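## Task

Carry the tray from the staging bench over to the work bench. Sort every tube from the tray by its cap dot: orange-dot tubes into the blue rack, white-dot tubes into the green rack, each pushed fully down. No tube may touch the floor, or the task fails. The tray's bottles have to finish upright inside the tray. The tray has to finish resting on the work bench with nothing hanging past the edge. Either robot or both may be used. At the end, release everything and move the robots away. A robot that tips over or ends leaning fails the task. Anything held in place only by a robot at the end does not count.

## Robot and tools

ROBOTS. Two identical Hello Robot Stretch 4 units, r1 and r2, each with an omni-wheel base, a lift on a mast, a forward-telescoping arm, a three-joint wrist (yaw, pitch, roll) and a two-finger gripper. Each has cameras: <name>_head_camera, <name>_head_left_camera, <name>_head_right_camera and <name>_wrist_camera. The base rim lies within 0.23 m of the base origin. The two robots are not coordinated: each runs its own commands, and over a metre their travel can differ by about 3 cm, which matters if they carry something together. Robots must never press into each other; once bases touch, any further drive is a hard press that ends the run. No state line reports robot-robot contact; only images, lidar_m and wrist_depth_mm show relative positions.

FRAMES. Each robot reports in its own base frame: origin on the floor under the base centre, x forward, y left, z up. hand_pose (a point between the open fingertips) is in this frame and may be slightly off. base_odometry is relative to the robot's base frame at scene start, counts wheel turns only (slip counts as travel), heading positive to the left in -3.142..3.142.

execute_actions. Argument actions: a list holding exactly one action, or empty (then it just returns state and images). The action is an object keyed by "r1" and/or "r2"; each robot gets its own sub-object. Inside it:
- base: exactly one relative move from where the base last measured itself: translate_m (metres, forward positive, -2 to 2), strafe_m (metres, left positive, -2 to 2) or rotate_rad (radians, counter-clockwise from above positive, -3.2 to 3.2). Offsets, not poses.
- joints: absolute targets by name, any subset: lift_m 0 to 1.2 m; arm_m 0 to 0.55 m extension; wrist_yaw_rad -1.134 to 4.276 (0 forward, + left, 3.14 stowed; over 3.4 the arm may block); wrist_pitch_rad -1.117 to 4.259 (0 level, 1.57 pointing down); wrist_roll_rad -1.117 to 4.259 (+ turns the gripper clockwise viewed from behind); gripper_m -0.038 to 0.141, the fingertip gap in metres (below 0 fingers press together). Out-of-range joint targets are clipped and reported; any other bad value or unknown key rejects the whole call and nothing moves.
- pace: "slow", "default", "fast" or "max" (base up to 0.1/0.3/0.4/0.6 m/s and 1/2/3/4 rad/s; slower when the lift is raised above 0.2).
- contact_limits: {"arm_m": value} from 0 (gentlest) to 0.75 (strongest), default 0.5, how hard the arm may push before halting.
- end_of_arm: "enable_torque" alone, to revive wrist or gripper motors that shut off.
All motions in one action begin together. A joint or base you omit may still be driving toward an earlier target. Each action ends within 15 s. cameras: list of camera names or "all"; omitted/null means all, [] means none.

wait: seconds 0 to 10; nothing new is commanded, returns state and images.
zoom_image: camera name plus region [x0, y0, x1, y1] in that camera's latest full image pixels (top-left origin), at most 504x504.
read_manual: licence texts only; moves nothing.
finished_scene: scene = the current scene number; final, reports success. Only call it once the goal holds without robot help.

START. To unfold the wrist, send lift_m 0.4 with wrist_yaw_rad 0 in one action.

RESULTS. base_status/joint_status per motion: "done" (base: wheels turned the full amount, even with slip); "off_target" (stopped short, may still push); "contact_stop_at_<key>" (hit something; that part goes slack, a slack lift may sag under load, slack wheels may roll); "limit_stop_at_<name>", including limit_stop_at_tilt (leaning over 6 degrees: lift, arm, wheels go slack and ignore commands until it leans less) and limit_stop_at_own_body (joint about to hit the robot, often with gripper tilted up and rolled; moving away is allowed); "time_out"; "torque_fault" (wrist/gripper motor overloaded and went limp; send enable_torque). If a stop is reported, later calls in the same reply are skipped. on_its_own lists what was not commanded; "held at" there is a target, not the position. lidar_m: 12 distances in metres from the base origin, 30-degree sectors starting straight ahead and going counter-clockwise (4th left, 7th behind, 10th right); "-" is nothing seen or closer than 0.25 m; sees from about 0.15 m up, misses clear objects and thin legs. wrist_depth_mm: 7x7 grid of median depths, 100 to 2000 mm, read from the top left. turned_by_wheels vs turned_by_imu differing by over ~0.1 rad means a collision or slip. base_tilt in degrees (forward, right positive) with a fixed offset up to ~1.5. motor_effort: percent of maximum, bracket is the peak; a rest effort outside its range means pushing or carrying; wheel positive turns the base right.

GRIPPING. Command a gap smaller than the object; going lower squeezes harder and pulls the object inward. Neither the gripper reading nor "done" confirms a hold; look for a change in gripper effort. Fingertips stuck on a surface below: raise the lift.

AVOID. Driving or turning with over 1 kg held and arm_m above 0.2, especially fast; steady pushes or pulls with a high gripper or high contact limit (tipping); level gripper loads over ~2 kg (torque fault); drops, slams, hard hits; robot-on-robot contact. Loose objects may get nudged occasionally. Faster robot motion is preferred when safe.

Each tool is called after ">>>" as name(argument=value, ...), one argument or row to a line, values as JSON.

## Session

>>> execute_actions(
  actions=[
    {"r1":{"joints":{"lift_m":1.0,"wrist_yaw_rad":0}},"r2":{"joints":{"lift_m":1.0,"wrist_yaw_rad":0}}},
  ],
  cameras=["r1_head_left_camera","r2_head_left_camera"],
)

Scene clock: 3.77 s.
r1.base_odometry: x=+0.000 y=+0.000 heading=+0.000 (m, m, rad; r1's odometry frame)
r1.turned_by_wheels: +0.000 (rad since the last result)
r1.turned_by_imu: +0.001 (rad since the last result)
r1.base_tilt: forward=+0.5 right=-0.3 (deg)
r1.lidar_m: 1.82 1.56 1.21 1.92 2.06 1.25 1.09 1.08 1.32 2.37 1.66 1.20
r1.base_status: not commanded
r1.joint_positions: lift_m=+1.000 arm_m=+0.000 wrist_yaw_rad=+0.000 wrist_pitch_rad=+0.013 wrist_roll_rad=+0.011 gripper_m=+0.057
r1.joint_status: all done
r1.motor_effort: lift_m=+20(20) arm_m=-1(1) wrist_yaw_rad=-1(7) wrist_pitch_rad=-7(7) wrist_roll_rad=-1(0) gripper_m=-3(4) wheel_0=+0(0) wheel_1=+0(0) wheel_2=+0(0) (%)
r1.hand_pose: x=+0.4594 y=-0.0873 z=+1.1744 quat_wxyz=(+1.000, +0.005, +0.006, +0.000) (m; r1's base frame)
r1.wrist_depth_mm: - - - - - - - / - - - - - - - / - - - - - - - / - - - - - - - / - - - - - - - / - - 215 - 201 1537 1499 / - - - 108 - 991 1060
r2.base_odometry: x=+0.000 y=+0.000 heading=+0.000 (m, m, rad; r2's odometry frame)
r2.turned_by_wheels: +0.000 (rad since the last result)
r2.turned_by_imu: -0.001 (rad since the last result)
r2.base_tilt: forward=+0.4 right=+0.3 (deg)
r2.lidar_m: 0.75 0.72 0.82 1.26 3.98 1.55 1.28 2.55 1.75 2.08 1.85 0.93
r2.base_status: not commanded
r2.joint_positions: lift_m=+1.000 arm_m=+0.002 wrist_yaw_rad=+0.000 wrist_pitch_rad=-0.015 wrist_roll_rad=-0.012 gripper_m=+0.057
r2.joint_status: all done
r2.motor_effort: lift_m=+22(25) arm_m=-1(1) wrist_yaw_rad=-3(8) wrist_pitch_rad=-8(8) wrist_roll_rad=+0(0) gripper_m=-4(4) wheel_0=-1(1) wheel_1=+0(0) wheel_2=+0(0) (%)
r2.hand_pose: x=+0.4614 y=-0.0873 z=+1.1823 quat_wxyz=(+1.000, -0.006, -0.007, +0.000) (m; r2's base frame)
r2.wrist_depth_mm: 488 512 549 597 647 699 768 / 488 517 554 597 654 715 759 / 488 525 564 603 654 715 788 / 492 525 564 609 661 723 788 / 496 530 559 603 654 723 809 / 500 535 559 603 198 750 809 / 500 530 569 - 691 750 820
pictures: r1_head_left_camera, r2_head_left_camera
Images, in order (width x height): r1_head_left_camera 420x672, r2_head_left_camera 420x672.

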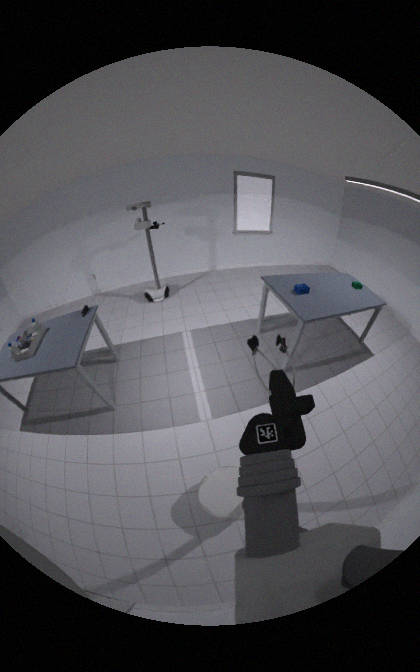

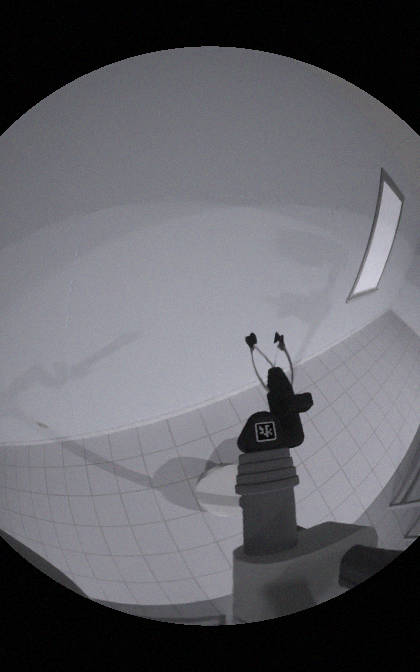

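>>> execute_actions(
  actions=[
    {"r1":{"base":{"rotate_rad":0.3}},"r2":{"base":{"rotate_rad":-2.79}}},
  ],
  cameras=[],
)

>>> execute_actions(
  actions=[
    {"r1":{"base":{"strafe_m":1.4},"joints":{"wrist_pitch_rad":1.57}},"r2":{"base":{"strafe_m":-1.3},"joints":{"wrist_pitch_rad":1.57}}},
  ],
  cameras=["r1_head_camera","r2_head_camera","r1_wrist_camera","r2_wrist_camera"],
)

Scene clock: 18.17 s.
r1.base_odometry: x=+0.000 y=+0.000 heading=+0.299 (m, m, rad; r1's odometry frame)
r1.turned_by_wheels: +0.299 (rad since the last result)
r1.turned_by_imu: +0.302 (rad since the last result)
r1.base_tilt: forward=+0.7 right=-0.4 (deg)
r1.lidar_m: 2.45 1.22 1.35 3.38 1.46 1.14 1.08 1.17 1.70 4.34 1.18 1.23
r1.base_status: done
r1.joint_positions: lift_m=+1.000 arm_m=+0.000 wrist_yaw_rad=+0.000 wrist_pitch_rad=+0.013 wrist_roll_rad=+0.011 gripper_m=+0.057
r1.joint_status: not commanded
r1.motor_effort: lift_m=+20(20) arm_m=-1(1) wrist_yaw_rad=-1(0) wrist_pitch_rad=-6(7) wrist_roll_rad=-1(0) gripper_m=-2(4) wheel_0=-5(9) wheel_1=-4(10) wheel_2=-4(7) (%)
r1.hand_pose: x=+0.4594 y=-0.0874 z=+1.1744 quat_wxyz=(+1.000, +0.005, +0.006, +0.000) (m; r1's base frame)
r1.wrist_depth_mm: - - - - - - - / - - - - - - - / - - - - - - - / - - - - - - - / - - - - - - - / 1336 - 216 - 202 - - / - - - 108 - - 1255
r2.base_odometry: x=+0.000 y=+0.000 heading=-2.789 (m, m, rad; r2's odometry frame)
r2.turned_by_wheels: -2.789 (rad since the last result)
r2.turned_by_imu: -2.782 (rad since the last result)
r2.base_tilt: forward=+0.4 right=+0.3 (deg)
r2.lidar_m: 1.81 1.72 1.73 3.02 1.08 0.77 0.72 0.77 1.06 2.87 1.77 1.31
r2.base_status: done
r2.joint_positions: lift_m=+1.000 arm_m=+0.002 wrist_yaw_rad=+0.000 wrist_pitch_rad=-0.015 wrist_roll_rad=-0.012 gripper_m=+0.057
r2.joint_status: not commanded
r2.motor_effort: lift_m=+20(22) arm_m=-1(1) wrist_yaw_rad=+0(0) wrist_pitch_rad=-8(8) wrist_roll_rad=-1(0) gripper_m=-4(4) wheel_0=+3(9) wheel_1=+2(8) wheel_2=+3(8) (%)
r2.hand_pose: x=+0.4614 y=-0.0874 z=+1.1825 quat_wxyz=(+1.000, -0.006, -0.007, +0.000) (m; r2's base frame)
r2.wrist_depth_mm: - - - - - - - / - - - - - - - / - - - - - - - / - - - - - - - / - - - - - - - / - - - - 198 1366 1308 / - - - - - 1042 1042
pictures: none
No camera images: the call's "cameras" was empty. Leave "cameras" out to get every camera's image.

Scene clock: 24.17 s.
r1.base_odometry: x=-0.412 y=+1.338 heading=+0.299 (m, m, rad; r1's odometry frame)
r1.turned_by_wheels: +0.000 (rad since the last result)
r1.turned_by_imu: +0.009 (rad since the last result)
r1.base_tilt: forward=+0.6 right=-0.3 (deg)
r1.lidar_m: 0.96 1.04 3.03 2.97 1.30 0.96 0.95 1.03 1.55 3.01 2.44 0.98
r1.base_status: done
r1.joint_positions: lift_m=+1.000 arm_m=+0.000 wrist_yaw_rad=+0.000 wrist_pitch_rad=+1.570 wrist_roll_rad=+0.011 gripper_m=+0.057
r1.joint_status: all done
r1.motor_effort: lift_m=+20(20) arm_m=-2(2) wrist_yaw_rad=+0(0) wrist_pitch_rad=+1(6) wrist_roll_rad=-1(0) gripper_m=-3(1) wheel_0=-4(13) wheel_1=+4(11) wheel_2=+0(4) (%)
r1.hand_pose: x=+0.1712 y=-0.0874 z=+0.8896 quat_wxyz=(+0.707, +0.004, +0.707, -0.004) (m; r1's base frame)
r1.wrist_depth_mm: 1078 1098 1098 1098 1098 1078 1098 / 1078 1098 1098 1098 1118 1098 1138 / 1078 1098 1078 1078 1118 1118 1118 / 1118 1098 1118 1098 1098 1118 1138 / 1098 1118 891 904 1098 1098 1098 / 1078 1078 216 878 201 1118 1118 / 1098 1118 1098 108 1098 1078 1138
r2.base_odometry: x=-0.449 y=+1.220 heading=-2.789 (m, m, rad; r2's odometry frame)
r2.turned_by_wheels: +0.000 (rad since the last result)
r2.turned_by_imu: -0.005 (rad since the last result)
r2.base_tilt: forward=+0.4 right=+0.3 (deg)
r2.lidar_m: 1.22 1.29 2.76 3.03 1.05 0.75 0.72 0.75 1.02 2.68 2.81 1.29
r2.base_status: done
r2.joint_positions: lift_m=+1.000 arm_m=+0.002 wrist_yaw_rad=+0.000 wrist_pitch_rad=+1.570 wrist_roll_rad=-0.012 gripper_m=+0.057
r2.joint_status: all done
r2.motor_effort: lift_m=+21(21) arm_m=-1(1) wrist_yaw_rad=-1(1) wrist_pitch_rad=-2(6) wrist_roll_rad=-1(1) gripper_m=-5(3) wheel_0=+0(11) wheel_1=+0(9) wheel_2=+0(4) (%)
r2.hand_pose: x=+0.1732 y=-0.0874 z=+0.8897 quat_wxyz=(+0.707, -0.004, +0.707, +0.004) (m; r2's base frame)
r2.wrist_depth_mm: 1118 1098 1098 1098 1078 1060 1060 / 1098 1118 1118 1098 1098 1060 1060 / 1138 1160 1138 1118 1098 1060 1060 / 1138 1160 1160 917 1098 1098 1098 / 1182 1160 917 904 1118 1118 1098 / 1182 1182 917 842 198 1118 1098 / 1182 1160 1138 - 1160 1138 1118
pictures: r1_head_camera, r1_wrist_camera, r2_head_camera, r2_wrist_camera
camera_calibration (this result's frames):
r1_wrist_camera: T_world_to_cam=[[0.0322897, -0.999473, -0.00323065, -0.0934403], [-0.999133, -0.0323634, 0.0261961, 0.199182], [-0.0262869, 0.00238198, -0.999652, 1.12287], [0, 0, 0, 1]] pos_world=[0.231543, -0.0896196, 1.11696]
r2_wrist_camera: T_world_to_cam=[[0.0436951, -0.997306, -0.0589199, -0.0300744], [-0.997753, -0.0465606, 0.0481704, 0.167712], [-0.0507839, 0.0566827, -0.9971, 1.12833], [0, 0, 0, 1]] pos_world=[0.22595, -0.0861415, 1.11521]
Images, in order (width x height): r1_head_camera 420x560, r1_wrist_camera 616x392, r2_head_camera 420x560, r2_wrist_camera 616x392.

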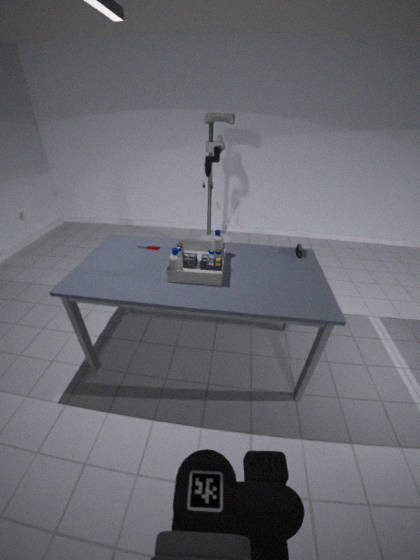

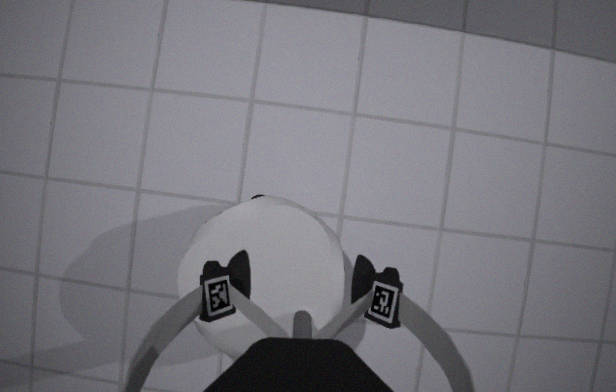

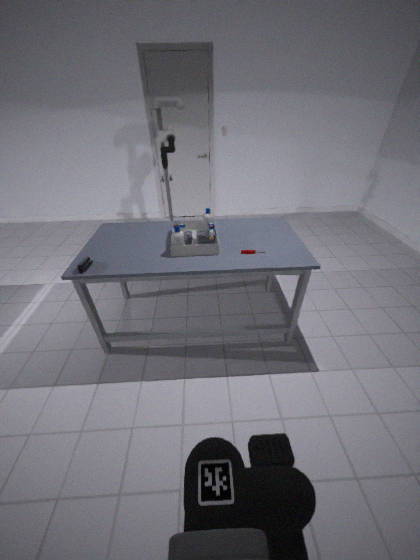

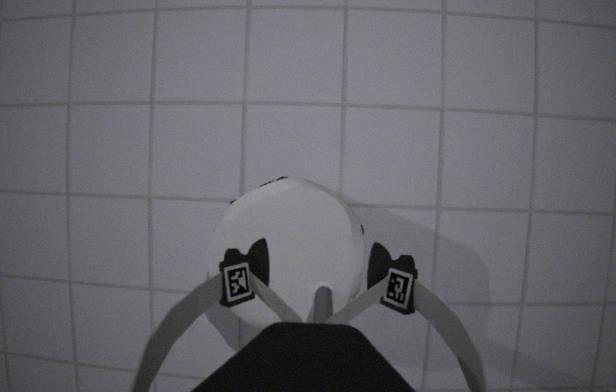

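>>> execute_actions(
  actions=[
    {"r1":{"base":{"rotate_rad":-0.1},"joints":{"lift_m":1.1,"wrist_roll_rad":1.57,"gripper_m":0.08}},"r2":{"base":{"strafe_m":0.16},"joints":{"lift_m":1.1,"wrist_roll_rad":1.57,"gripper_m":0.08}}},
  ],
  cameras=[],
)

>>> execute_actions(
  actions=[
    {"r1":{"base":{"strafe_m":0.26}},"r2":{"base":{"translate_m":0.9},"joints":{"arm_m":0.32}}},
  ],
  cameras=[],
)

>>> execute_actions(
  actions=[
    {"r1":{"base":{"translate_m":0.64},"joints":{"arm_m":0.32}}},
  ],
  cameras=["r1_wrist_camera","r2_wrist_camera"],
)

Scene clock: 35.80 s.
r1.base_odometry: x=-0.412 y=+1.338 heading=+0.200 (m, m, rad; r1's odometry frame)
r1.turned_by_wheels: -0.099 (rad since the last result)
r1.turned_by_imu: -0.097 (rad since the last result)
r1.base_tilt: forward=+0.5 right=-0.2 (deg)
r1.lidar_m: 0.95 1.03 1.40 2.96 1.43 0.95 0.95 0.99 1.40 3.69 2.43 1.02
r1.base_status: done
r1.joint_positions: lift_m=+1.100 arm_m=+0.000 wrist_yaw_rad=+0.000 wrist_pitch_rad=+1.570 wrist_roll_rad=+1.570 gripper_m=+0.080
r1.joint_status: all done
r1.motor_effort: lift_m=+20(22) arm_m=-1(1) wrist_yaw_rad=+0(1) wrist_pitch_rad=+0(1) wrist_roll_rad=+1(6) gripper_m=-1(4) wheel_0=+7(10) wheel_1=+4(8) wheel_2=+4(8) (%)
r1.hand_pose: x=+0.1712 y=-0.0874 z=+0.9896 quat_wxyz=(+0.501, +0.500, +0.500, -0.499) (m; r1's base frame)
r1.wrist_depth_mm: 1182 1182 1182 1205 1182 1182 1182 / 1182 1182 1205 1205 1205 1182 1205 / 1205 1160 1205 1182 1205 1205 1229 / 1205 1182 1205 1060 976 1229 1205 / 1205 1182 1229 1008 1008 1205 345 / 1229 1205 219 1205 203 1229 1229 / 1205 1229 1205 108 1229 1229 1205
r2.base_odometry: x=-0.394 y=+1.070 heading=-2.789 (m, m, rad; r2's odometry frame)
r2.turned_by_wheels: +0.000 (rad since the last result)
r2.turned_by_imu: +0.000 (rad since the last result)
r2.base_tilt: forward=+0.4 right=+0.3 (deg)
r2.lidar_m: 1.20 1.26 2.61 3.01 1.03 0.75 0.71 0.76 1.06 2.82 2.96 1.29
r2.base_status: done
r2.joint_positions: lift_m=+1.100 arm_m=+0.002 wrist_yaw_rad=+0.000 wrist_pitch_rad=+1.570 wrist_roll_rad=+1.570 gripper_m=+0.080
r2.joint_status: all done
r2.motor_effort: lift_m=+22(23) arm_m=-1(1) wrist_yaw_rad=-1(1) wrist_pitch_rad=-2(2) wrist_roll_rad=+1(6) gripper_m=-2(3) wheel_0=-1(8) wheel_1=-1(9) wheel_2=+0(0) (%)
r2.hand_pose: x=+0.1732 y=-0.0874 z=+0.9895 quat_wxyz=(+0.501, +0.500, +0.500, -0.499) (m; r2's base frame)
r2.wrist_depth_mm: 1205 1205 1205 1205 1160 1160 1160 / 1255 1229 1255 1205 1182 1182 1182 / 1255 1229 1205 1182 1205 1205 1160 / 1255 1229 1229 1205 1008 1182 1205 / 1229 1255 1229 1042 991 1205 1182 / 1255 1229 1229 1042 1008 1205 1160 / 1281 1281 1229 - 1255 1229 1205
pictures: none
No camera images: the call's "cameras" was empty. Leave "cameras" out to get every camera's image.

Scene clock: 40.30 s.
r1.base_odometry: x=-0.464 y=+1.592 heading=+0.200 (m, m, rad; r1's odometry frame)
r1.turned_by_wheels: +0.000 (rad since the last result)
r1.turned_by_imu: +0.003 (rad since the last result)
r1.base_tilt: forward=+0.6 right=-0.3 (deg)
r1.lidar_m: 0.94 1.01 2.85 2.72 1.41 1.03 0.93 1.01 1.40 3.73 2.68 1.02
r1.base_status: done
r1.joint_positions: lift_m=+1.100 arm_m=+0.000 wrist_yaw_rad=+0.000 wrist_pitch_rad=+1.570 wrist_roll_rad=+1.570 gripper_m=+0.080
r1.joint_status: not commanded
r1.motor_effort: lift_m=+20(21) arm_m=-1(1) wrist_yaw_rad=+0(1) wrist_pitch_rad=+0(1) wrist_roll_rad=+0(1) gripper_m=-2(1) wheel_0=-3(15) wheel_1=+2(13) wheel_2=+0(4) (%)
r1.hand_pose: x=+0.1712 y=-0.0874 z=+0.9896 quat_wxyz=(+0.501, +0.500, +0.500, -0.499) (m; r1's base frame)
r1.wrist_depth_mm: 1182 1205 1205 1205 1205 1205 1182 / 1182 1182 1182 1205 1182 1160 1229 / 1205 1182 1229 1205 1205 1205 1182 / 1182 1229 1205 1060 991 1205 1182 / 1205 1182 1205 991 991 1229 345 / 1205 1205 220 1182 203 1229 1205 / 1205 1205 1205 109 1205 1229 1205
r2.base_odometry: x=-1.238 y=+0.759 heading=-2.789 (m, m, rad; r2's odometry frame)
r2.turned_by_wheels: +0.000 (rad since the last result)
r2.turned_by_imu: +0.006 (rad since the last result)
r2.base_tilt: forward=+0.4 right=+0.3 (deg)
r2.lidar_m: 0.31 0.35 0.46 2.36 2.33 1.69 1.61 1.68 2.32 2.86 0.50 0.33
r2.base_status: done
r2.joint_positions: lift_m=+1.100 arm_m=+0.319 wrist_yaw_rad=+0.000 wrist_pitch_rad=+1.570 wrist_roll_rad=+1.570 gripper_m=+0.080
r2.joint_status: all done
r2.motor_effort: lift_m=+22(22) arm_m=+5(4) wrist_yaw_rad=-3(1) wrist_pitch_rad=-2(1) wrist_roll_rad=+0(1) gripper_m=-1(3) wheel_0=+1(6) wheel_1=+1(4) wheel_2=+1(10) (%)
r2.hand_pose: x=+0.4904 y=-0.0874 z=+0.9896 quat_wxyz=(+0.501, +0.500, +0.500, -0.499) (m; r2's base frame)
r2.wrist_depth_mm: 449 449 439 442 439 1160 1182 / 424 399 445 445 445 1182 1205 / 439 424 449 449 445 1182 1205 / 455 452 452 449 449 991 1205 / 459 407 455 455 452 991 1182 / 402 399 312 449 455 1008 1229 / 466 466 296 - 452 1229 1205
pictures: none
No camera images: the call's "cameras" was empty. Leave "cameras" out to get every camera's image.

Scene clock: 43.93 s.
r1.base_odometry: x=+0.163 y=+1.720 heading=+0.201 (m, m, rad; r1's odometry frame)
r1.turned_by_wheels: +0.001 (rad since the last result)
r1.turned_by_imu: +0.003 (rad since the last result)
r1.base_tilt: forward=+0.6 right=-0.2 (deg)
r1.lidar_m: 0.32 0.35 0.47 2.71 2.34 1.70 1.61 1.68 2.30 2.48 0.51 0.34
r1.base_status: done
r1.joint_positions: lift_m=+1.100 arm_m=+0.319 wrist_yaw_rad=+0.000 wrist_pitch_rad=+1.570 wrist_roll_rad=+1.570 gripper_m=+0.080
r1.joint_status: all done
r1.motor_effort: lift_m=+20(20) arm_m=+4(6) wrist_yaw_rad=-1(1) wrist_pitch_rad=+0(0) wrist_roll_rad=+1(0) gripper_m=-3(3) wheel_0=+4(11) wheel_1=+5(9) wheel_2=-1(13) (%)
r1.hand_pose: x=+0.4904 y=-0.0874 z=+0.9896 quat_wxyz=(+0.501, +0.500, +0.500, -0.499) (m; r1's base frame)
r1.wrist_depth_mm: 449 445 445 449 449 1205 1182 / 449 449 449 449 452 1205 1229 / 449 449 449 449 452 1205 1182 / 332 452 449 452 452 1008 1182 / 392 449 449 455 459 991 1229 / 421 449 220 455 203 991 1205 / 394 439 413 109 455 1205 1229
r2.base_odometry: x=-1.238 y=+0.759 heading=-2.789 (m, m, rad; r2's odometry frame)
r2.turned_by_wheels: +0.000 (rad since the last result)
r2.turned_by_imu: -0.001 (rad since the last result)
r2.base_tilt: forward=+0.4 right=+0.3 (deg)
r2.lidar_m: 0.29 0.35 0.47 2.34 2.35 1.70 1.62 1.71 2.34 2.85 0.50 0.35
r2.base_status: not commanded
r2.joint_positions: lift_m=+1.100 arm_m=+0.319 wrist_yaw_rad=+0.000 wrist_pitch_rad=+1.570 wrist_roll_rad=+1.570 gripper_m=+0.080
r2.joint_status: not commanded
r2.motor_effort: lift_m=+22(22) arm_m=+4(5) wrist_yaw_rad=-1(1) wrist_pitch_rad=-2(2) wrist_roll_rad=+1(0) gripper_m=-2(2) wheel_0=+1(1) wheel_1=+1(1) wheel_2=+1(1) (%)
r2.hand_pose: x=+0.4904 y=-0.0874 z=+0.9896 quat_wxyz=(+0.501, +0.500, +0.500, -0.499) (m; r2's base frame)
r2.wrist_depth_mm: 449 449 445 442 439 1182 1160 / 421 397 442 439 445 1229 1160 / 439 421 449 449 445 1205 1160 / 455 445 449 445 452 991 1205 / 459 407 449 452 452 991 1205 / 399 402 312 445 449 1008 1205 / 469 469 297 - 462 1229 1255
pictures: r1_wrist_camera, r2_wrist_camera
camera_calibration (this result's frames):
r1_wrist_camera: T_world_to_cam=[[-0.999003, -0.0444398, -0.00423061, 0.486817], [-0.0445386, 0.998639, 0.027152, 0.136512], [0.00301822, 0.0273134, -0.999622, 1.21901], [0, 0, 0, 1]] pos_world=[0.488733, -0.147988, 1.2169]
r2_wrist_camera: T_world_to_cam=[[-0.997657, -0.0328708, -0.0599946, 0.557973], [-0.0358388, 0.998151, 0.0490853, 0.0980588], [0.0582702, 0.0511205, -0.996991, 1.18996], [0, 0, 0, 1]] pos_world=[0.490841, -0.140368, 1.21504]
Images, in order (width x height): r1_wrist_camera 616x392, r2_wrist_camera 616x392.

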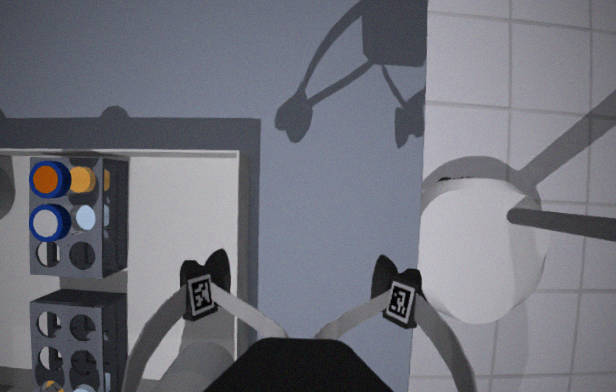

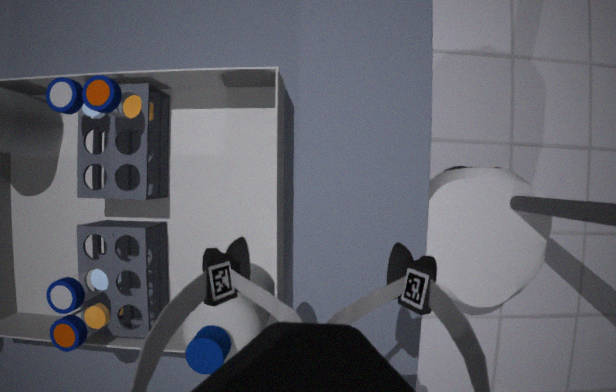

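>>> execute_actions(
  actions=[
    {"r1":{"base":{"strafe_m":0.04},"joints":{"arm_m":0.382}},"r2":{"base":{"strafe_m":-0.05},"joints":{"arm_m":0.365}}},
  ],
  cameras=[],
)

>>> execute_actions(
  actions=[
    {"r1":{"joints":{"lift_m":0.9}},"r2":{"joints":{"lift_m":0.9}}},
  ],
  cameras=["r1_wrist_camera","r2_wrist_camera"],
)

Scene clock: 53.03 s.
r1.base_odometry: x=+0.155 y=+1.759 heading=+0.201 (m, m, rad; r1's odometry frame)
r1.turned_by_wheels: +0.000 (rad since the last result)
r1.turned_by_imu: +0.001 (rad since the last result)
r1.base_tilt: forward=+0.5 right=-0.2 (deg)
r1.lidar_m: 0.33 0.34 0.49 2.68 2.37 1.72 1.59 1.66 2.33 2.53 0.48 0.35
r1.base_status: done
r1.joint_positions: lift_m=+1.100 arm_m=+0.381 wrist_yaw_rad=+0.000 wrist_pitch_rad=+1.570 wrist_roll_rad=+1.570 gripper_m=+0.080
r1.joint_status: all done
r1.motor_effort: lift_m=+20(20) arm_m=+4(5) wrist_yaw_rad=-1(0) wrist_pitch_rad=+0(0) wrist_roll_rad=+0(1) gripper_m=-3(3) wheel_0=-5(14) wheel_1=+4(12) wheel_2=+0(1) (%)
r1.hand_pose: x=+0.5524 y=-0.0874 z=+0.9896 quat_wxyz=(+0.501, +0.500, +0.500, -0.499) (m; r1's base frame)
r1.wrist_depth_mm: 445 439 449 449 449 1182 1205 / 445 449 452 449 449 1205 1229 / 442 389 452 452 452 1205 1182 / 449 389 452 449 449 991 1205 / 449 424 449 455 455 991 1008 / 449 392 220 459 202 1008 1229 / 452 392 449 108 459 1205 1255
r2.base_odometry: x=-1.255 y=+0.806 heading=-2.789 (m, m, rad; r2's odometry frame)
r2.turned_by_wheels: +0.000 (rad since the last result)
r2.turned_by_imu: -0.001 (rad since the last result)
r2.base_tilt: forward=+0.4 right=+0.3 (deg)
r2.lidar_m: 0.32 0.35 0.48 2.42 2.33 1.70 1.61 1.71 2.34 2.80 0.49 0.33
r2.base_status: done
r2.joint_positions: lift_m=+1.100 arm_m=+0.364 wrist_yaw_rad=+0.000 wrist_pitch_rad=+1.570 wrist_roll_rad=+1.570 gripper_m=+0.080
r2.joint_status: all done
r2.motor_effort: lift_m=+22(22) arm_m=+5(4) wrist_yaw_rad=-1(0) wrist_pitch_rad=-2(2) wrist_roll_rad=+0(0) gripper_m=-1(1) wheel_0=+0(12) wheel_1=+0(8) wheel_2=+0(1) (%)
r2.hand_pose: x=+0.5353 y=-0.0874 z=+0.9896 quat_wxyz=(+0.501, +0.500, +0.500, -0.499) (m; r2's base frame)
r2.wrist_depth_mm: 449 445 442 445 439 1182 1160 / 452 452 449 449 439 1205 1182 / 415 377 445 449 445 1205 1182 / 449 421 452 445 449 991 1078 / 455 452 430 452 452 991 991 / 466 407 399 452 452 991 1205 / 462 342 430 - 455 1229 1229
pictures: none
No camera images: the call's "cameras" was empty. Leave "cameras" out to get every camera's image.

Scene clock: 54.97 s.
r1.base_odometry: x=+0.155 y=+1.759 heading=+0.201 (m, m, rad; r1's odometry frame)
r1.turned_by_wheels: +0.000 (rad since the last result)
r1.turned_by_imu: +0.001 (rad since the last result)
r1.base_tilt: forward=+0.5 right=-0.1 (deg)
r1.lidar_m: 0.33 0.35 0.49 2.67 2.36 1.71 1.59 1.67 2.31 2.54 0.50 0.32
r1.base_status: not commanded
r1.joint_positions: lift_m=+0.900 arm_m=+0.381 wrist_yaw_rad=+0.000 wrist_pitch_rad=+1.570 wrist_roll_rad=+1.570 gripper_m=+0.080
r1.joint_status: all done
r1.motor_effort: lift_m=+16(17) arm_m=+4(4) wrist_yaw_rad=-1(0) wrist_pitch_rad=+1(0) wrist_roll_rad=+1(1) gripper_m=-3(4) wheel_0=-5(5) wheel_1=+4(4) wheel_2=+0(0) (%)
r1.hand_pose: x=+0.5524 y=-0.0874 z=+0.7899 quat_wxyz=(+0.501, +0.500, +0.500, -0.499) (m; r1's base frame)
r1.wrist_depth_mm: 189 221 222 252 253 253 252 / 218 250 249 251 253 254 254 / 224 250 250 252 254 254 254 / 221 251 251 254 256 254 256 / 246 252 251 255 255 255 257 / 253 252 220 254 202 257 257 / 246 254 252 108 258 258 258
r2.base_odometry: x=-1.255 y=+0.806 heading=-2.789 (m, m, rad; r2's odometry frame)
r2.turned_by_wheels: +0.000 (rad since the last result)
r2.turned_by_imu: +0.000 (rad since the last result)
r2.base_tilt: forward=+0.4 right=+0.3 (deg)
r2.lidar_m: 0.32 0.33 0.47 2.41 2.33 1.68 1.62 1.69 2.33 2.80 0.49 0.37
r2.base_status: not commanded
r2.joint_positions: lift_m=+0.900 arm_m=+0.364 wrist_yaw_rad=+0.000 wrist_pitch_rad=+1.570 wrist_roll_rad=+1.570 gripper_m=+0.080
r2.joint_status: all done
r2.motor_effort: lift_m=+17(23) arm_m=+5(5) wrist_yaw_rad=+0(2) wrist_pitch_rad=-2(2) wrist_roll_rad=+1(1) gripper_m=-3(4) wheel_0=+0(0) wheel_1=+0(0) wheel_2=+0(0) (%)
r2.hand_pose: x=+0.5353 y=-0.0874 z=+0.7899 quat_wxyz=(+0.501, +0.500, +0.500, -0.499) (m; r2's base frame)
r2.wrist_depth_mm: 251 249 248 246 244 241 - / 189 226 234 244 246 244 244 / 200 249 248 247 247 245 244 / 223 250 250 249 249 247 246 / 224 253 251 251 250 249 248 / 234 254 253 176 251 252 249 / 207 253 255 - 253 251 634
pictures: r1_wrist_camera, r2_wrist_camera
camera_calibration (this result's frames):
r1_wrist_camera: T_world_to_cam=[[-0.999007, -0.0443608, -0.00421144, 0.547885], [-0.044459, 0.998642, 0.0271529, 0.144652], [0.0030012, 0.0273132, -0.999622, 1.01917], [0, 0, 0, 1]] pos_world=[0.550713, -0.147987, 1.01717]
r2_wrist_camera: T_world_to_cam=[[-0.997661, -0.0328235, -0.0599539, 0.590838], [-0.0357895, 0.998153, 0.0490868, 0.109443], [0.058232, 0.0511177, -0.996993, 0.988306], [0, 0, 0, 1]] pos_world=[0.535822, -0.140368, 1.01539]
Images, in order (width x height): r1_wrist_camera 616x392, r2_wrist_camera 616x392.

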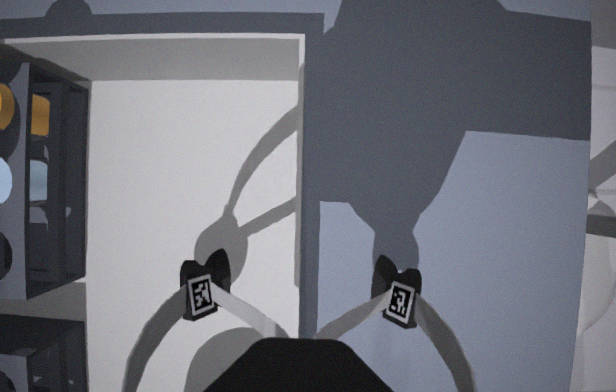

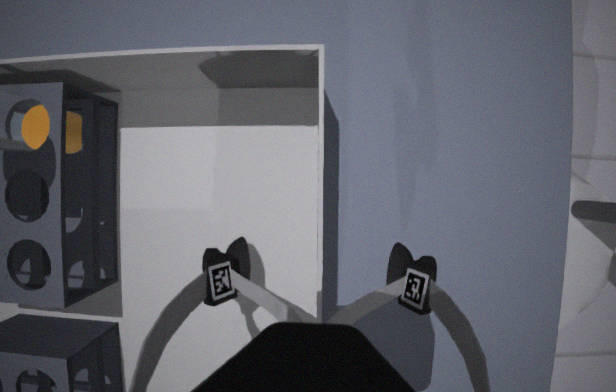

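>>> execute_actions(
  actions=[
    {"r1":{"joints":{"gripper_m":-0.038}},"r2":{"joints":{"gripper_m":-0.038}}},
  ],
  cameras=[],
)

>>> execute_actions(
  actions=[
    {"r1":{"joints":{"lift_m":1.05},"pace":"slow"},"r2":{"joints":{"lift_m":1.05},"pace":"slow"}},
  ],
  cameras=[],
)

>>> execute_actions(
  actions=[
    {"r1":{"base":{"strafe_m":-0.6},"pace":"slow"},"r2":{"base":{"strafe_m":0.6},"pace":"slow"}},
  ],
  cameras=["r1_head_right_camera"],
)

Scene clock: 62.90 s.
r1.base_odometry: x=+0.155 y=+1.759 heading=+0.201 (m, m, rad; r1's odometry frame)
r1.turned_by_wheels: +0.000 (rad since the last result)
r1.turned_by_imu: +0.002 (rad since the last result)
r1.base_tilt: forward=+0.6 right=-0.2 (deg)
r1.lidar_m: 0.32 0.35 0.46 2.68 2.34 1.72 1.60 1.67 2.28 2.55 0.49 0.36
r1.base_status: not commanded
r1.joint_positions: lift_m=+0.900 arm_m=+0.381 wrist_yaw_rad=+0.001 wrist_pitch_rad=+1.569 wrist_roll_rad=+1.570 gripper_m=-0.037
r1.joint_status: all done
r1.motor_effort: lift_m=+19(19) arm_m=+4(5) wrist_yaw_rad=+0(1) wrist_pitch_rad=+4(4) wrist_roll_rad=+0(0) gripper_m=-20(17) wheel_0=-5(5) wheel_1=+4(4) wheel_2=+0(0) (%)
r1.hand_pose: x=+0.5529 y=-0.0874 z=+0.7897 quat_wxyz=(+0.501, +0.500, +0.500, -0.499) (m; r1's base frame)
r1.wrist_depth_mm: 191 186 187 249 250 251 250 / 212 243 242 251 251 252 252 / 214 242 243 251 252 252 253 / 216 243 243 251 253 253 254 / 238 245 246 246 253 254 255 / 245 245 183 206 183 255 257 / 229 246 247 108 256 256 256
r2.base_odometry: x=-1.255 y=+0.806 heading=-2.789 (m, m, rad; r2's odometry frame)
r2.turned_by_wheels: +0.000 (rad since the last result)
r2.turned_by_imu: -0.001 (rad since the last result)
r2.base_tilt: forward=+0.4 right=+0.3 (deg)
r2.lidar_m: 0.33 0.34 0.45 2.39 2.34 1.70 1.62 1.67 2.30 2.80 0.50 0.35
r2.base_status: not commanded
r2.joint_positions: lift_m=+0.900 arm_m=+0.364 wrist_yaw_rad=+0.001 wrist_pitch_rad=+1.568 wrist_roll_rad=+1.570 gripper_m=-0.037
r2.joint_status: all done
r2.motor_effort: lift_m=+21(21) arm_m=+5(5) wrist_yaw_rad=-2(3) wrist_pitch_rad=+2(3) wrist_roll_rad=+0(0) gripper_m=-22(21) wheel_0=+0(0) wheel_1=+0(0) wheel_2=+0(0) (%)
r2.hand_pose: x=+0.5359 y=-0.0874 z=+0.7897 quat_wxyz=(+0.501, +0.500, +0.500, -0.499) (m; r2's base frame)
r2.wrist_depth_mm: 247 246 244 244 243 240 - / 185 230 236 237 243 242 241 / 202 243 241 239 246 243 242 / 215 243 242 242 248 245 246 / 215 246 243 241 248 247 247 / 218 247 179 196 179 248 249 / 214 245 248 - 252 250 627
pictures: none
No camera images: the call's "cameras" was empty. Leave "cameras" out to get every camera's image.

Scene clock: 64.93 s.
r1.base_odometry: x=+0.155 y=+1.759 heading=+0.201 (m, m, rad; r1's odometry frame)
r1.turned_by_wheels: +0.000 (rad since the last result)
r1.turned_by_imu: +0.001 (rad since the last result)
r1.base_tilt: forward=+0.6 right=-0.2 (deg)
r1.lidar_m: 0.32 0.34 0.48 2.67 2.36 1.68 1.59 1.68 2.30 2.52 0.49 0.32
r1.base_status: not commanded
r1.joint_positions: lift_m=+1.050 arm_m=+0.381 wrist_yaw_rad=+0.001 wrist_pitch_rad=+1.569 wrist_roll_rad=+1.570 gripper_m=-0.037
r1.joint_status: all done
r1.motor_effort: lift_m=+24(23) arm_m=+4(4) wrist_yaw_rad=-2(2) wrist_pitch_rad=+4(4) wrist_roll_rad=+1(1) gripper_m=-19(21) wheel_0=-5(5) wheel_1=+4(4) wheel_2=+0(0) (%)
r1.hand_pose: x=+0.5529 y=-0.0874 z=+0.9393 quat_wxyz=(+0.501, +0.500, +0.500, -0.499) (m; r1's base frame)
r1.wrist_depth_mm: 191 185 186 397 397 399 1160 / 212 241 242 399 399 399 1138 / 213 242 244 399 399 402 1182 / 216 244 244 399 402 402 1160 / 238 244 245 245 404 404 960 / 244 246 185 205 183 960 1182 / 229 246 247 108 402 1138 1160
r2.base_odometry: x=-1.255 y=+0.806 heading=-2.789 (m, m, rad; r2's odometry frame)
r2.turned_by_wheels: +0.000 (rad since the last result)
r2.turned_by_imu: +0.000 (rad since the last result)
r2.base_tilt: forward=+0.4 right=+0.3 (deg)
r2.lidar_m: 0.33 0.34 0.47 2.43 2.31 1.68 1.63 1.71 2.30 2.79 0.49 0.33
r2.base_status: not commanded
r2.joint_positions: lift_m=+1.050 arm_m=+0.364 wrist_yaw_rad=+0.001 wrist_pitch_rad=+1.568 wrist_roll_rad=+1.570 gripper_m=-0.037
r2.joint_status: all done
r2.motor_effort: lift_m=+26(27) arm_m=+4(4) wrist_yaw_rad=-2(4) wrist_pitch_rad=+2(2) wrist_roll_rad=+0(0) gripper_m=-22(24) wheel_0=+0(1) wheel_1=+0(0) wheel_2=+0(0) (%)
r2.hand_pose: x=+0.5359 y=-0.0874 z=+0.9393 quat_wxyz=(+0.501, +0.500, +0.500, -0.499) (m; r2's base frame)
r2.wrist_depth_mm: 402 394 394 389 387 387 1118 / 186 230 236 238 392 392 1138 / 204 243 240 240 397 394 1138 / 214 243 242 242 392 931 917 / 216 245 243 243 399 946 931 / 218 248 179 196 179 960 1182 / 214 245 247 - 402 404 1182
pictures: none
No camera images: the call's "cameras" was empty. Leave "cameras" out to get every camera's image.

Scene clock: 72.10 s.
r1.base_odometry: x=+0.275 y=+1.171 heading=+0.201 (m, m, rad; r1's odometry frame)
r1.turned_by_wheels: +0.000 (rad since the last result)
r1.turned_by_imu: +0.000 (rad since the last result)
r1.base_tilt: forward=+0.6 right=-0.2 (deg)
r1.lidar_m: 0.33 0.34 0.49 1.33 2.37 1.67 1.60 1.67 2.27 1.92 1.97 0.36
r1.base_status: done
r1.joint_positions: lift_m=+1.050 arm_m=+0.381 wrist_yaw_rad=+0.002 wrist_pitch_rad=+1.566 wrist_roll_rad=+1.570 gripper_m=-0.037
r1.joint_status: not commanded
r1.motor_effort: lift_m=+24(24) arm_m=+3(4) wrist_yaw_rad=-5(6) wrist_pitch_rad=+10(10) wrist_roll_rad=-1(1) gripper_m=-20(21) wheel_0=+5(8) wheel_1=-5(7) wheel_2=+0(1) (%)
r1.hand_pose: x=+0.5537 y=-0.0874 z=+0.9393 quat_wxyz=(+0.502, +0.500, +0.500, -0.498) (m; r1's base frame)
r1.wrist_depth_mm: 191 185 186 1118 1138 1138 1138 / 213 241 243 399 1118 1138 1138 / 218 244 243 402 399 402 1138 / 219 243 244 399 397 402 1138 / 239 245 246 246 402 946 946 / 245 245 185 201 185 946 1205 / 231 247 248 108 407 1160 1160
r2.base_odometry: x=-1.048 y=+0.243 heading=-2.789 (m, m, rad; r2's odometry frame)
r2.turned_by_wheels: +0.000 (rad since the last result)
r2.turned_by_imu: +0.000 (rad since the last result)
r2.base_tilt: forward=+0.4 right=+0.3 (deg)
r2.lidar_m: 0.32 0.34 1.84 1.81 2.34 1.70 1.63 1.70 2.32 1.35 0.46 0.35
r2.base_status: done
r2.joint_positions: lift_m=+1.050 arm_m=+0.364 wrist_yaw_rad=+0.002 wrist_pitch_rad=+1.566 wrist_roll_rad=+1.570 gripper_m=-0.037
r2.joint_status: not commanded
r2.motor_effort: lift_m=+25(25) arm_m=+4(4) wrist_yaw_rad=-5(4) wrist_pitch_rad=+9(9) wrist_roll_rad=+0(1) gripper_m=-24(23) wheel_0=-1(8) wheel_1=+1(5) wheel_2=+1(4) (%)
r2.hand_pose: x=+0.5368 y=-0.0874 z=+0.9393 quat_wxyz=(+0.502, +0.501, +0.499, -0.498) (m; r2's base frame)
r2.wrist_depth_mm: 399 394 394 387 389 384 1098 / 197 233 236 237 394 389 1118 / 204 242 240 238 389 392 1118 / 216 244 243 241 397 394 931 / 217 246 243 243 399 917 960 / 228 247 180 196 178 946 1160 / 213 246 249 - 402 404 1182
pictures: r1_head_right_camera
Images, in order (width x height): r1_head_right_camera 420x672.

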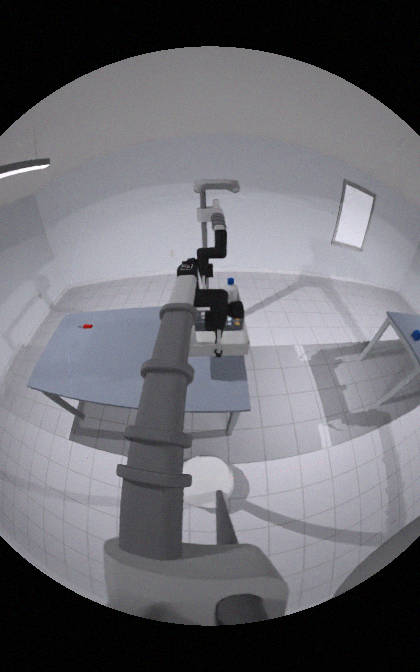

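Well parallel.

>>> execute_actions(
  actions=[
    {"r1":{"base":{"strafe_m":-1.3},"joints":{"arm_m":0.391},"pace":"slow"},"r2":{"base":{"strafe_m":1.3},"pace":"slow"}},
  ],
  cameras=["r1_head_right_camera"],
)

>>> execute_actions(
  actions=[
    {"r1":{"base":{"strafe_m":-1.2},"joints":{"arm_m":0.4},"pace":"slow"},"r2":{"base":{"strafe_m":1.2},"pace":"slow"}},
  ],
  cameras=["r1_head_right_camera","r2_head_right_camera"],
)

action 0: r1: "base": strafe_m = -1.3 would last too long for one action: at the pace "slow" strafe_m can be at most 0.78 in either direction: name a faster pace, or command the rest in another action

action 0: r1: "base": strafe_m = -1.2 would last too long for one action: at the pace "slow" strafe_m can be at most 0.78 in either direction: name a faster pace, or command the rest in another action

>>> execute_actions(
  actions=[
    {"r1":{"base":{"strafe_m":-1.3},"joints":{"arm_m":0.391}},"r2":{"base":{"strafe_m":1.3}}},
  ],
  cameras=["r1_head_right_camera"],
)

Scene clock: 102.43 s.
r1.base_odometry: x=+0.534 y=-0.103 heading=+0.201 (m, m, rad; r1's odometry frame)
r1.turned_by_wheels: +0.000 (rad since the last result)
r1.turned_by_imu: -0.001 (rad since the last result)
r1.base_tilt: forward=+0.6 right=-0.2 (deg)
r1.lidar_m: 0.52 1.53 1.11 1.40 2.27 1.66 1.56 1.66 2.25 1.69 0.69 0.57
r1.base_status: done
r1.joint_positions: lift_m=+1.050 arm_m=+0.391 wrist_yaw_rad=+0.003 wrist_pitch_rad=+1.562 wrist_roll_rad=+1.570 gripper_m=-0.037
r1.joint_status: all done
r1.motor_effort: lift_m=+24(24) arm_m=+2(4) wrist_yaw_rad=-9(9) wrist_pitch_rad=+23(23) wrist_roll_rad=+0(0) gripper_m=-22(22) wheel_0=+5(13) wheel_1=-4(11) wheel_2=+1(1) (%)
r1.hand_pose: x=+0.5643 y=-0.0874 z=+0.9393 quat_wxyz=(+0.503, +0.501, +0.499, -0.497) (m; r1's base frame)
r1.wrist_depth_mm: 191 186 187 1118 1138 1138 1138 / 216 242 243 1138 1138 1138 1138 / 238 244 243 1138 1160 1160 1160 / 239 244 243 1138 1138 946 946 / 240 245 245 1160 1160 931 946 / 246 246 182 206 185 960 1060 / 241 246 246 108 1160 1160 1160
r2.base_odometry: x=-0.600 y=-0.977 heading=-2.789 (m, m, rad; r2's odometry frame)
r2.turned_by_wheels: +0.000 (rad since the last result)
r2.turned_by_imu: +0.001 (rad since the last result)
r2.base_tilt: forward=+0.4 right=+0.3 (deg)
r2.lidar_m: 0.50 0.70 0.57 1.34 2.33 1.68 1.60 1.72 2.37 1.32 1.23 0.53
r2.base_status: done
r2.joint_positions: lift_m=+1.050 arm_m=+0.365 wrist_yaw_rad=+0.003 wrist_pitch_rad=+1.562 wrist_roll_rad=+1.570 gripper_m=-0.037
r2.joint_status: not commanded
r2.motor_effort: lift_m=+25(26) arm_m=+3(3) wrist_yaw_rad=-9(9) wrist_pitch_rad=+21(21) wrist_roll_rad=+0(1) gripper_m=-23(24) wheel_0=+0(10) wheel_1=-1(11) wheel_2=+3(3) (%)
r2.hand_pose: x=+0.5383 y=-0.0874 z=+0.9393 quat_wxyz=(+0.503, +0.501, +0.499, -0.497) (m; r2's base frame)
r2.wrist_depth_mm: 1182 1182 1160 1138 1118 1160 1118 / 198 235 237 237 1138 1118 1118 / 208 243 240 240 1118 1138 1138 / 216 245 241 242 1138 946 917 / 216 246 244 211 1182 946 931 / 229 248 182 185 179 960 1138 / 216 249 246 - 1160 1160 1160
pictures: r1_head_right_camera
Images, in order (width x height): r1_head_right_camera 420x672.

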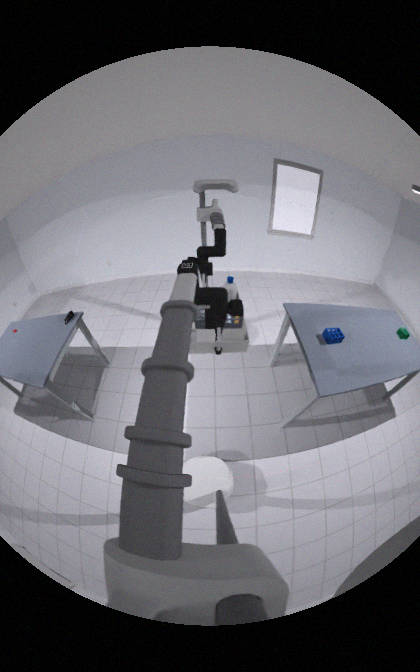

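>>> execute_actions(
  actions=[
    {"r1":{"base":{"translate_m":0.025},"pace":"slow"}},
  ],
  cameras=[],
)

>>> execute_actions(
  actions=[
    {"r1":{"base":{"strafe_m":-1.35}},"r2":{"base":{"strafe_m":1.35}}},
  ],
  cameras=["r1_head_right_camera","r2_head_right_camera"],
)

Scene clock: 109.93 s.
r1.base_odometry: x=+0.558 y=-0.098 heading=+0.201 (m, m, rad; r1's odometry frame)
r1.turned_by_wheels: +0.001 (rad since the last result)
r1.turned_by_imu: +0.002 (rad since the last result)
r1.base_tilt: forward=+0.6 right=-0.2 (deg)
r1.lidar_m: 0.52 1.54 1.08 1.31 2.33 1.69 1.61 1.66 2.26 1.49 0.68 0.55
r1.base_status: done
r1.joint_positions: lift_m=+1.050 arm_m=+0.391 wrist_yaw_rad=-0.001 wrist_pitch_rad=+1.573 wrist_roll_rad=+1.570 gripper_m=-0.037
r1.joint_status: not commanded
r1.motor_effort: lift_m=+24(24) arm_m=+2(2) wrist_yaw_rad=+2(10) wrist_pitch_rad=-9(23) wrist_roll_rad=+1(0) gripper_m=-22(20) wheel_0=+7(12) wheel_1=+5(12) wheel_2=-5(4) (%)
r1.hand_pose: x=+0.5608 y=-0.0874 z=+0.9393 quat_wxyz=(+0.500, +0.499, +0.501, -0.500) (m; r1's base frame)
r1.wrist_depth_mm: 187 191 185 1138 1138 1160 1160 / 211 240 241 243 1160 1160 1160 / 214 241 242 244 1160 1182 1160 / 214 243 245 245 1160 960 1138 / 237 243 245 244 1160 946 960 / 243 244 183 203 183 946 1160 / 228 244 246 108 1160 1182 1182
r2.base_odometry: x=-0.600 y=-0.977 heading=-2.789 (m, m, rad; r2's odometry frame)
r2.turned_by_wheels: +0.000 (rad since the last result)
r2.turned_by_imu: -0.001 (rad since the last result)
r2.base_tilt: forward=+0.4 right=+0.3 (deg)
r2.lidar_m: 0.47 0.69 0.58 1.34 2.30 1.69 1.62 1.71 2.35 1.35 1.21 0.52
r2.base_status: not commanded
r2.joint_positions: lift_m=+1.050 arm_m=+0.365 wrist_yaw_rad=-0.001 wrist_pitch_rad=+1.573 wrist_roll_rad=+1.570 gripper_m=-0.037
r2.joint_status: not commanded
r2.motor_effort: lift_m=+25(25) arm_m=+3(3) wrist_yaw_rad=+0(11) wrist_pitch_rad=-10(21) wrist_roll_rad=+1(0) gripper_m=-23(23) wheel_0=+0(0) wheel_1=-1(1) wheel_2=+3(3) (%)
r2.hand_pose: x=+0.5349 y=-0.0874 z=+0.9393 quat_wxyz=(+0.500, +0.499, +0.501, -0.500) (m; r2's base frame)
r2.wrist_depth_mm: 1138 1160 1138 1160 1118 1138 1118 / 183 229 235 237 1160 1138 1118 / 191 239 241 241 1118 1138 1138 / 213 243 242 241 1138 946 931 / 215 245 243 211 1182 946 946 / 216 245 179 183 180 946 1160 / 212 245 248 - 1160 1160 1182
pictures: none
No camera images: the call's "cameras" was empty. Leave "cameras" out to get every camera's image.

Scene clock: 115.77 s.
r1.base_odometry: x=+0.828 y=-1.420 heading=+0.201 (m, m, rad; r1's odometry frame)
r1.turned_by_wheels: +0.000 (rad since the last result)
r1.turned_by_imu: -0.002 (rad since the last result)
r1.base_tilt: forward=+0.7 right=-0.3 (deg)
r1.lidar_m: 0.37 0.38 0.49 2.41 2.30 1.65 1.59 1.65 2.22 2.77 0.52 0.39
r1.base_status: done
r1.joint_positions: lift_m=+1.050 arm_m=+0.391 wrist_yaw_rad=+0.004 wrist_pitch_rad=+1.561 wrist_roll_rad=+1.570 gripper_m=-0.037
r1.joint_status: not commanded
r1.on_its_own: wrist_pitch_rad is at rest, and its effort (+27) is outside its rest range (-23 to +23)
r1.motor_effort: lift_m=+23(24) arm_m=+2(2) wrist_yaw_rad=-11(11) wrist_pitch_rad=+27(27) wrist_roll_rad=+2(1) gripper_m=-21(20) wheel_0=+3(12) wheel_1=-4(13) wheel_2=+2(3) (%)
r1.hand_pose: x=+0.5649 y=-0.0874 z=+0.9393 quat_wxyz=(+0.504, +0.501, +0.499, -0.496) (m; r1's base frame)
r1.wrist_depth_mm: 191 192 186 397 399 1118 1138 / 220 243 242 397 397 1138 1118 / 237 242 243 397 402 1160 1160 / 238 244 244 402 402 931 960 / 239 245 243 402 404 960 960 / 247 246 182 202 184 931 1060 / 241 246 246 108 404 1160 1160
r2.base_odometry: x=-0.133 y=-2.244 heading=-2.789 (m, m, rad; r2's odometry frame)
r2.turned_by_wheels: +0.000 (rad since the last result)
r2.turned_by_imu: +0.002 (rad since the last result)
r2.base_tilt: forward=+0.4 right=+0.3 (deg)
r2.lidar_m: 0.31 0.33 0.49 2.64 2.33 1.70 1.62 1.68 2.37 2.55 0.50 0.34
r2.base_status: done
r2.joint_positions: lift_m=+1.050 arm_m=+0.365 wrist_yaw_rad=+0.004 wrist_pitch_rad=+1.560 wrist_roll_rad=+1.570 gripper_m=-0.037
r2.joint_status: not commanded
r2.on_its_own: wrist_pitch_rad is at rest, and its effort (+26) is outside its rest range (-23 to +23)
r2.motor_effort: lift_m=+24(25) arm_m=+2(2) wrist_yaw_rad=-11(13) wrist_pitch_rad=+26(25) wrist_roll_rad=+0(0) gripper_m=-26(23) wheel_0=+0(10) wheel_1=-2(8) wheel_2=+4(3) (%)
r2.hand_pose: x=+0.5388 y=-0.0874 z=+0.9394 quat_wxyz=(+0.504, +0.501, +0.499, -0.496) (m; r2's base frame)
r2.wrist_depth_mm: 399 394 397 394 387 387 1118 / 200 237 238 236 394 387 1118 / 211 242 239 240 394 394 1118 / 214 244 242 240 397 397 917 / 217 245 244 209 397 397 917 / 231 247 182 185 178 946 1160 / 216 250 246 - 402 778 1160
pictures: r1_head_right_camera, r2_head_right_camera
Images, in order (width x height): r1_head_right_camera 420x672, r2_head_right_camera 420x672.

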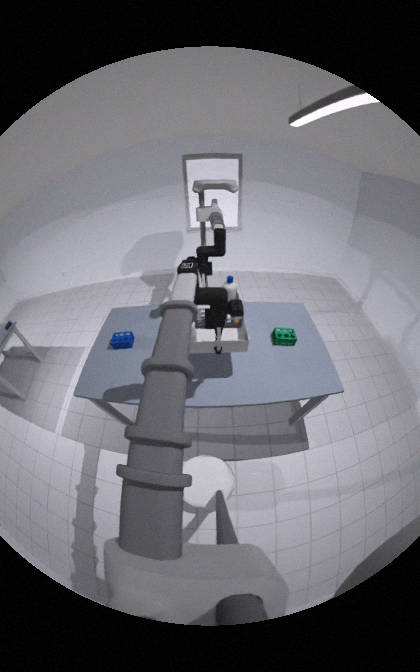

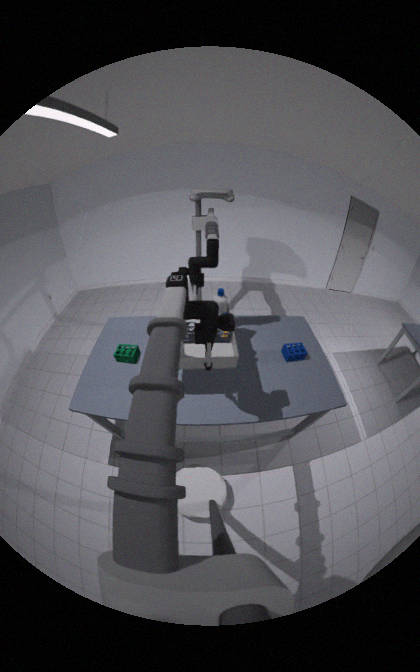

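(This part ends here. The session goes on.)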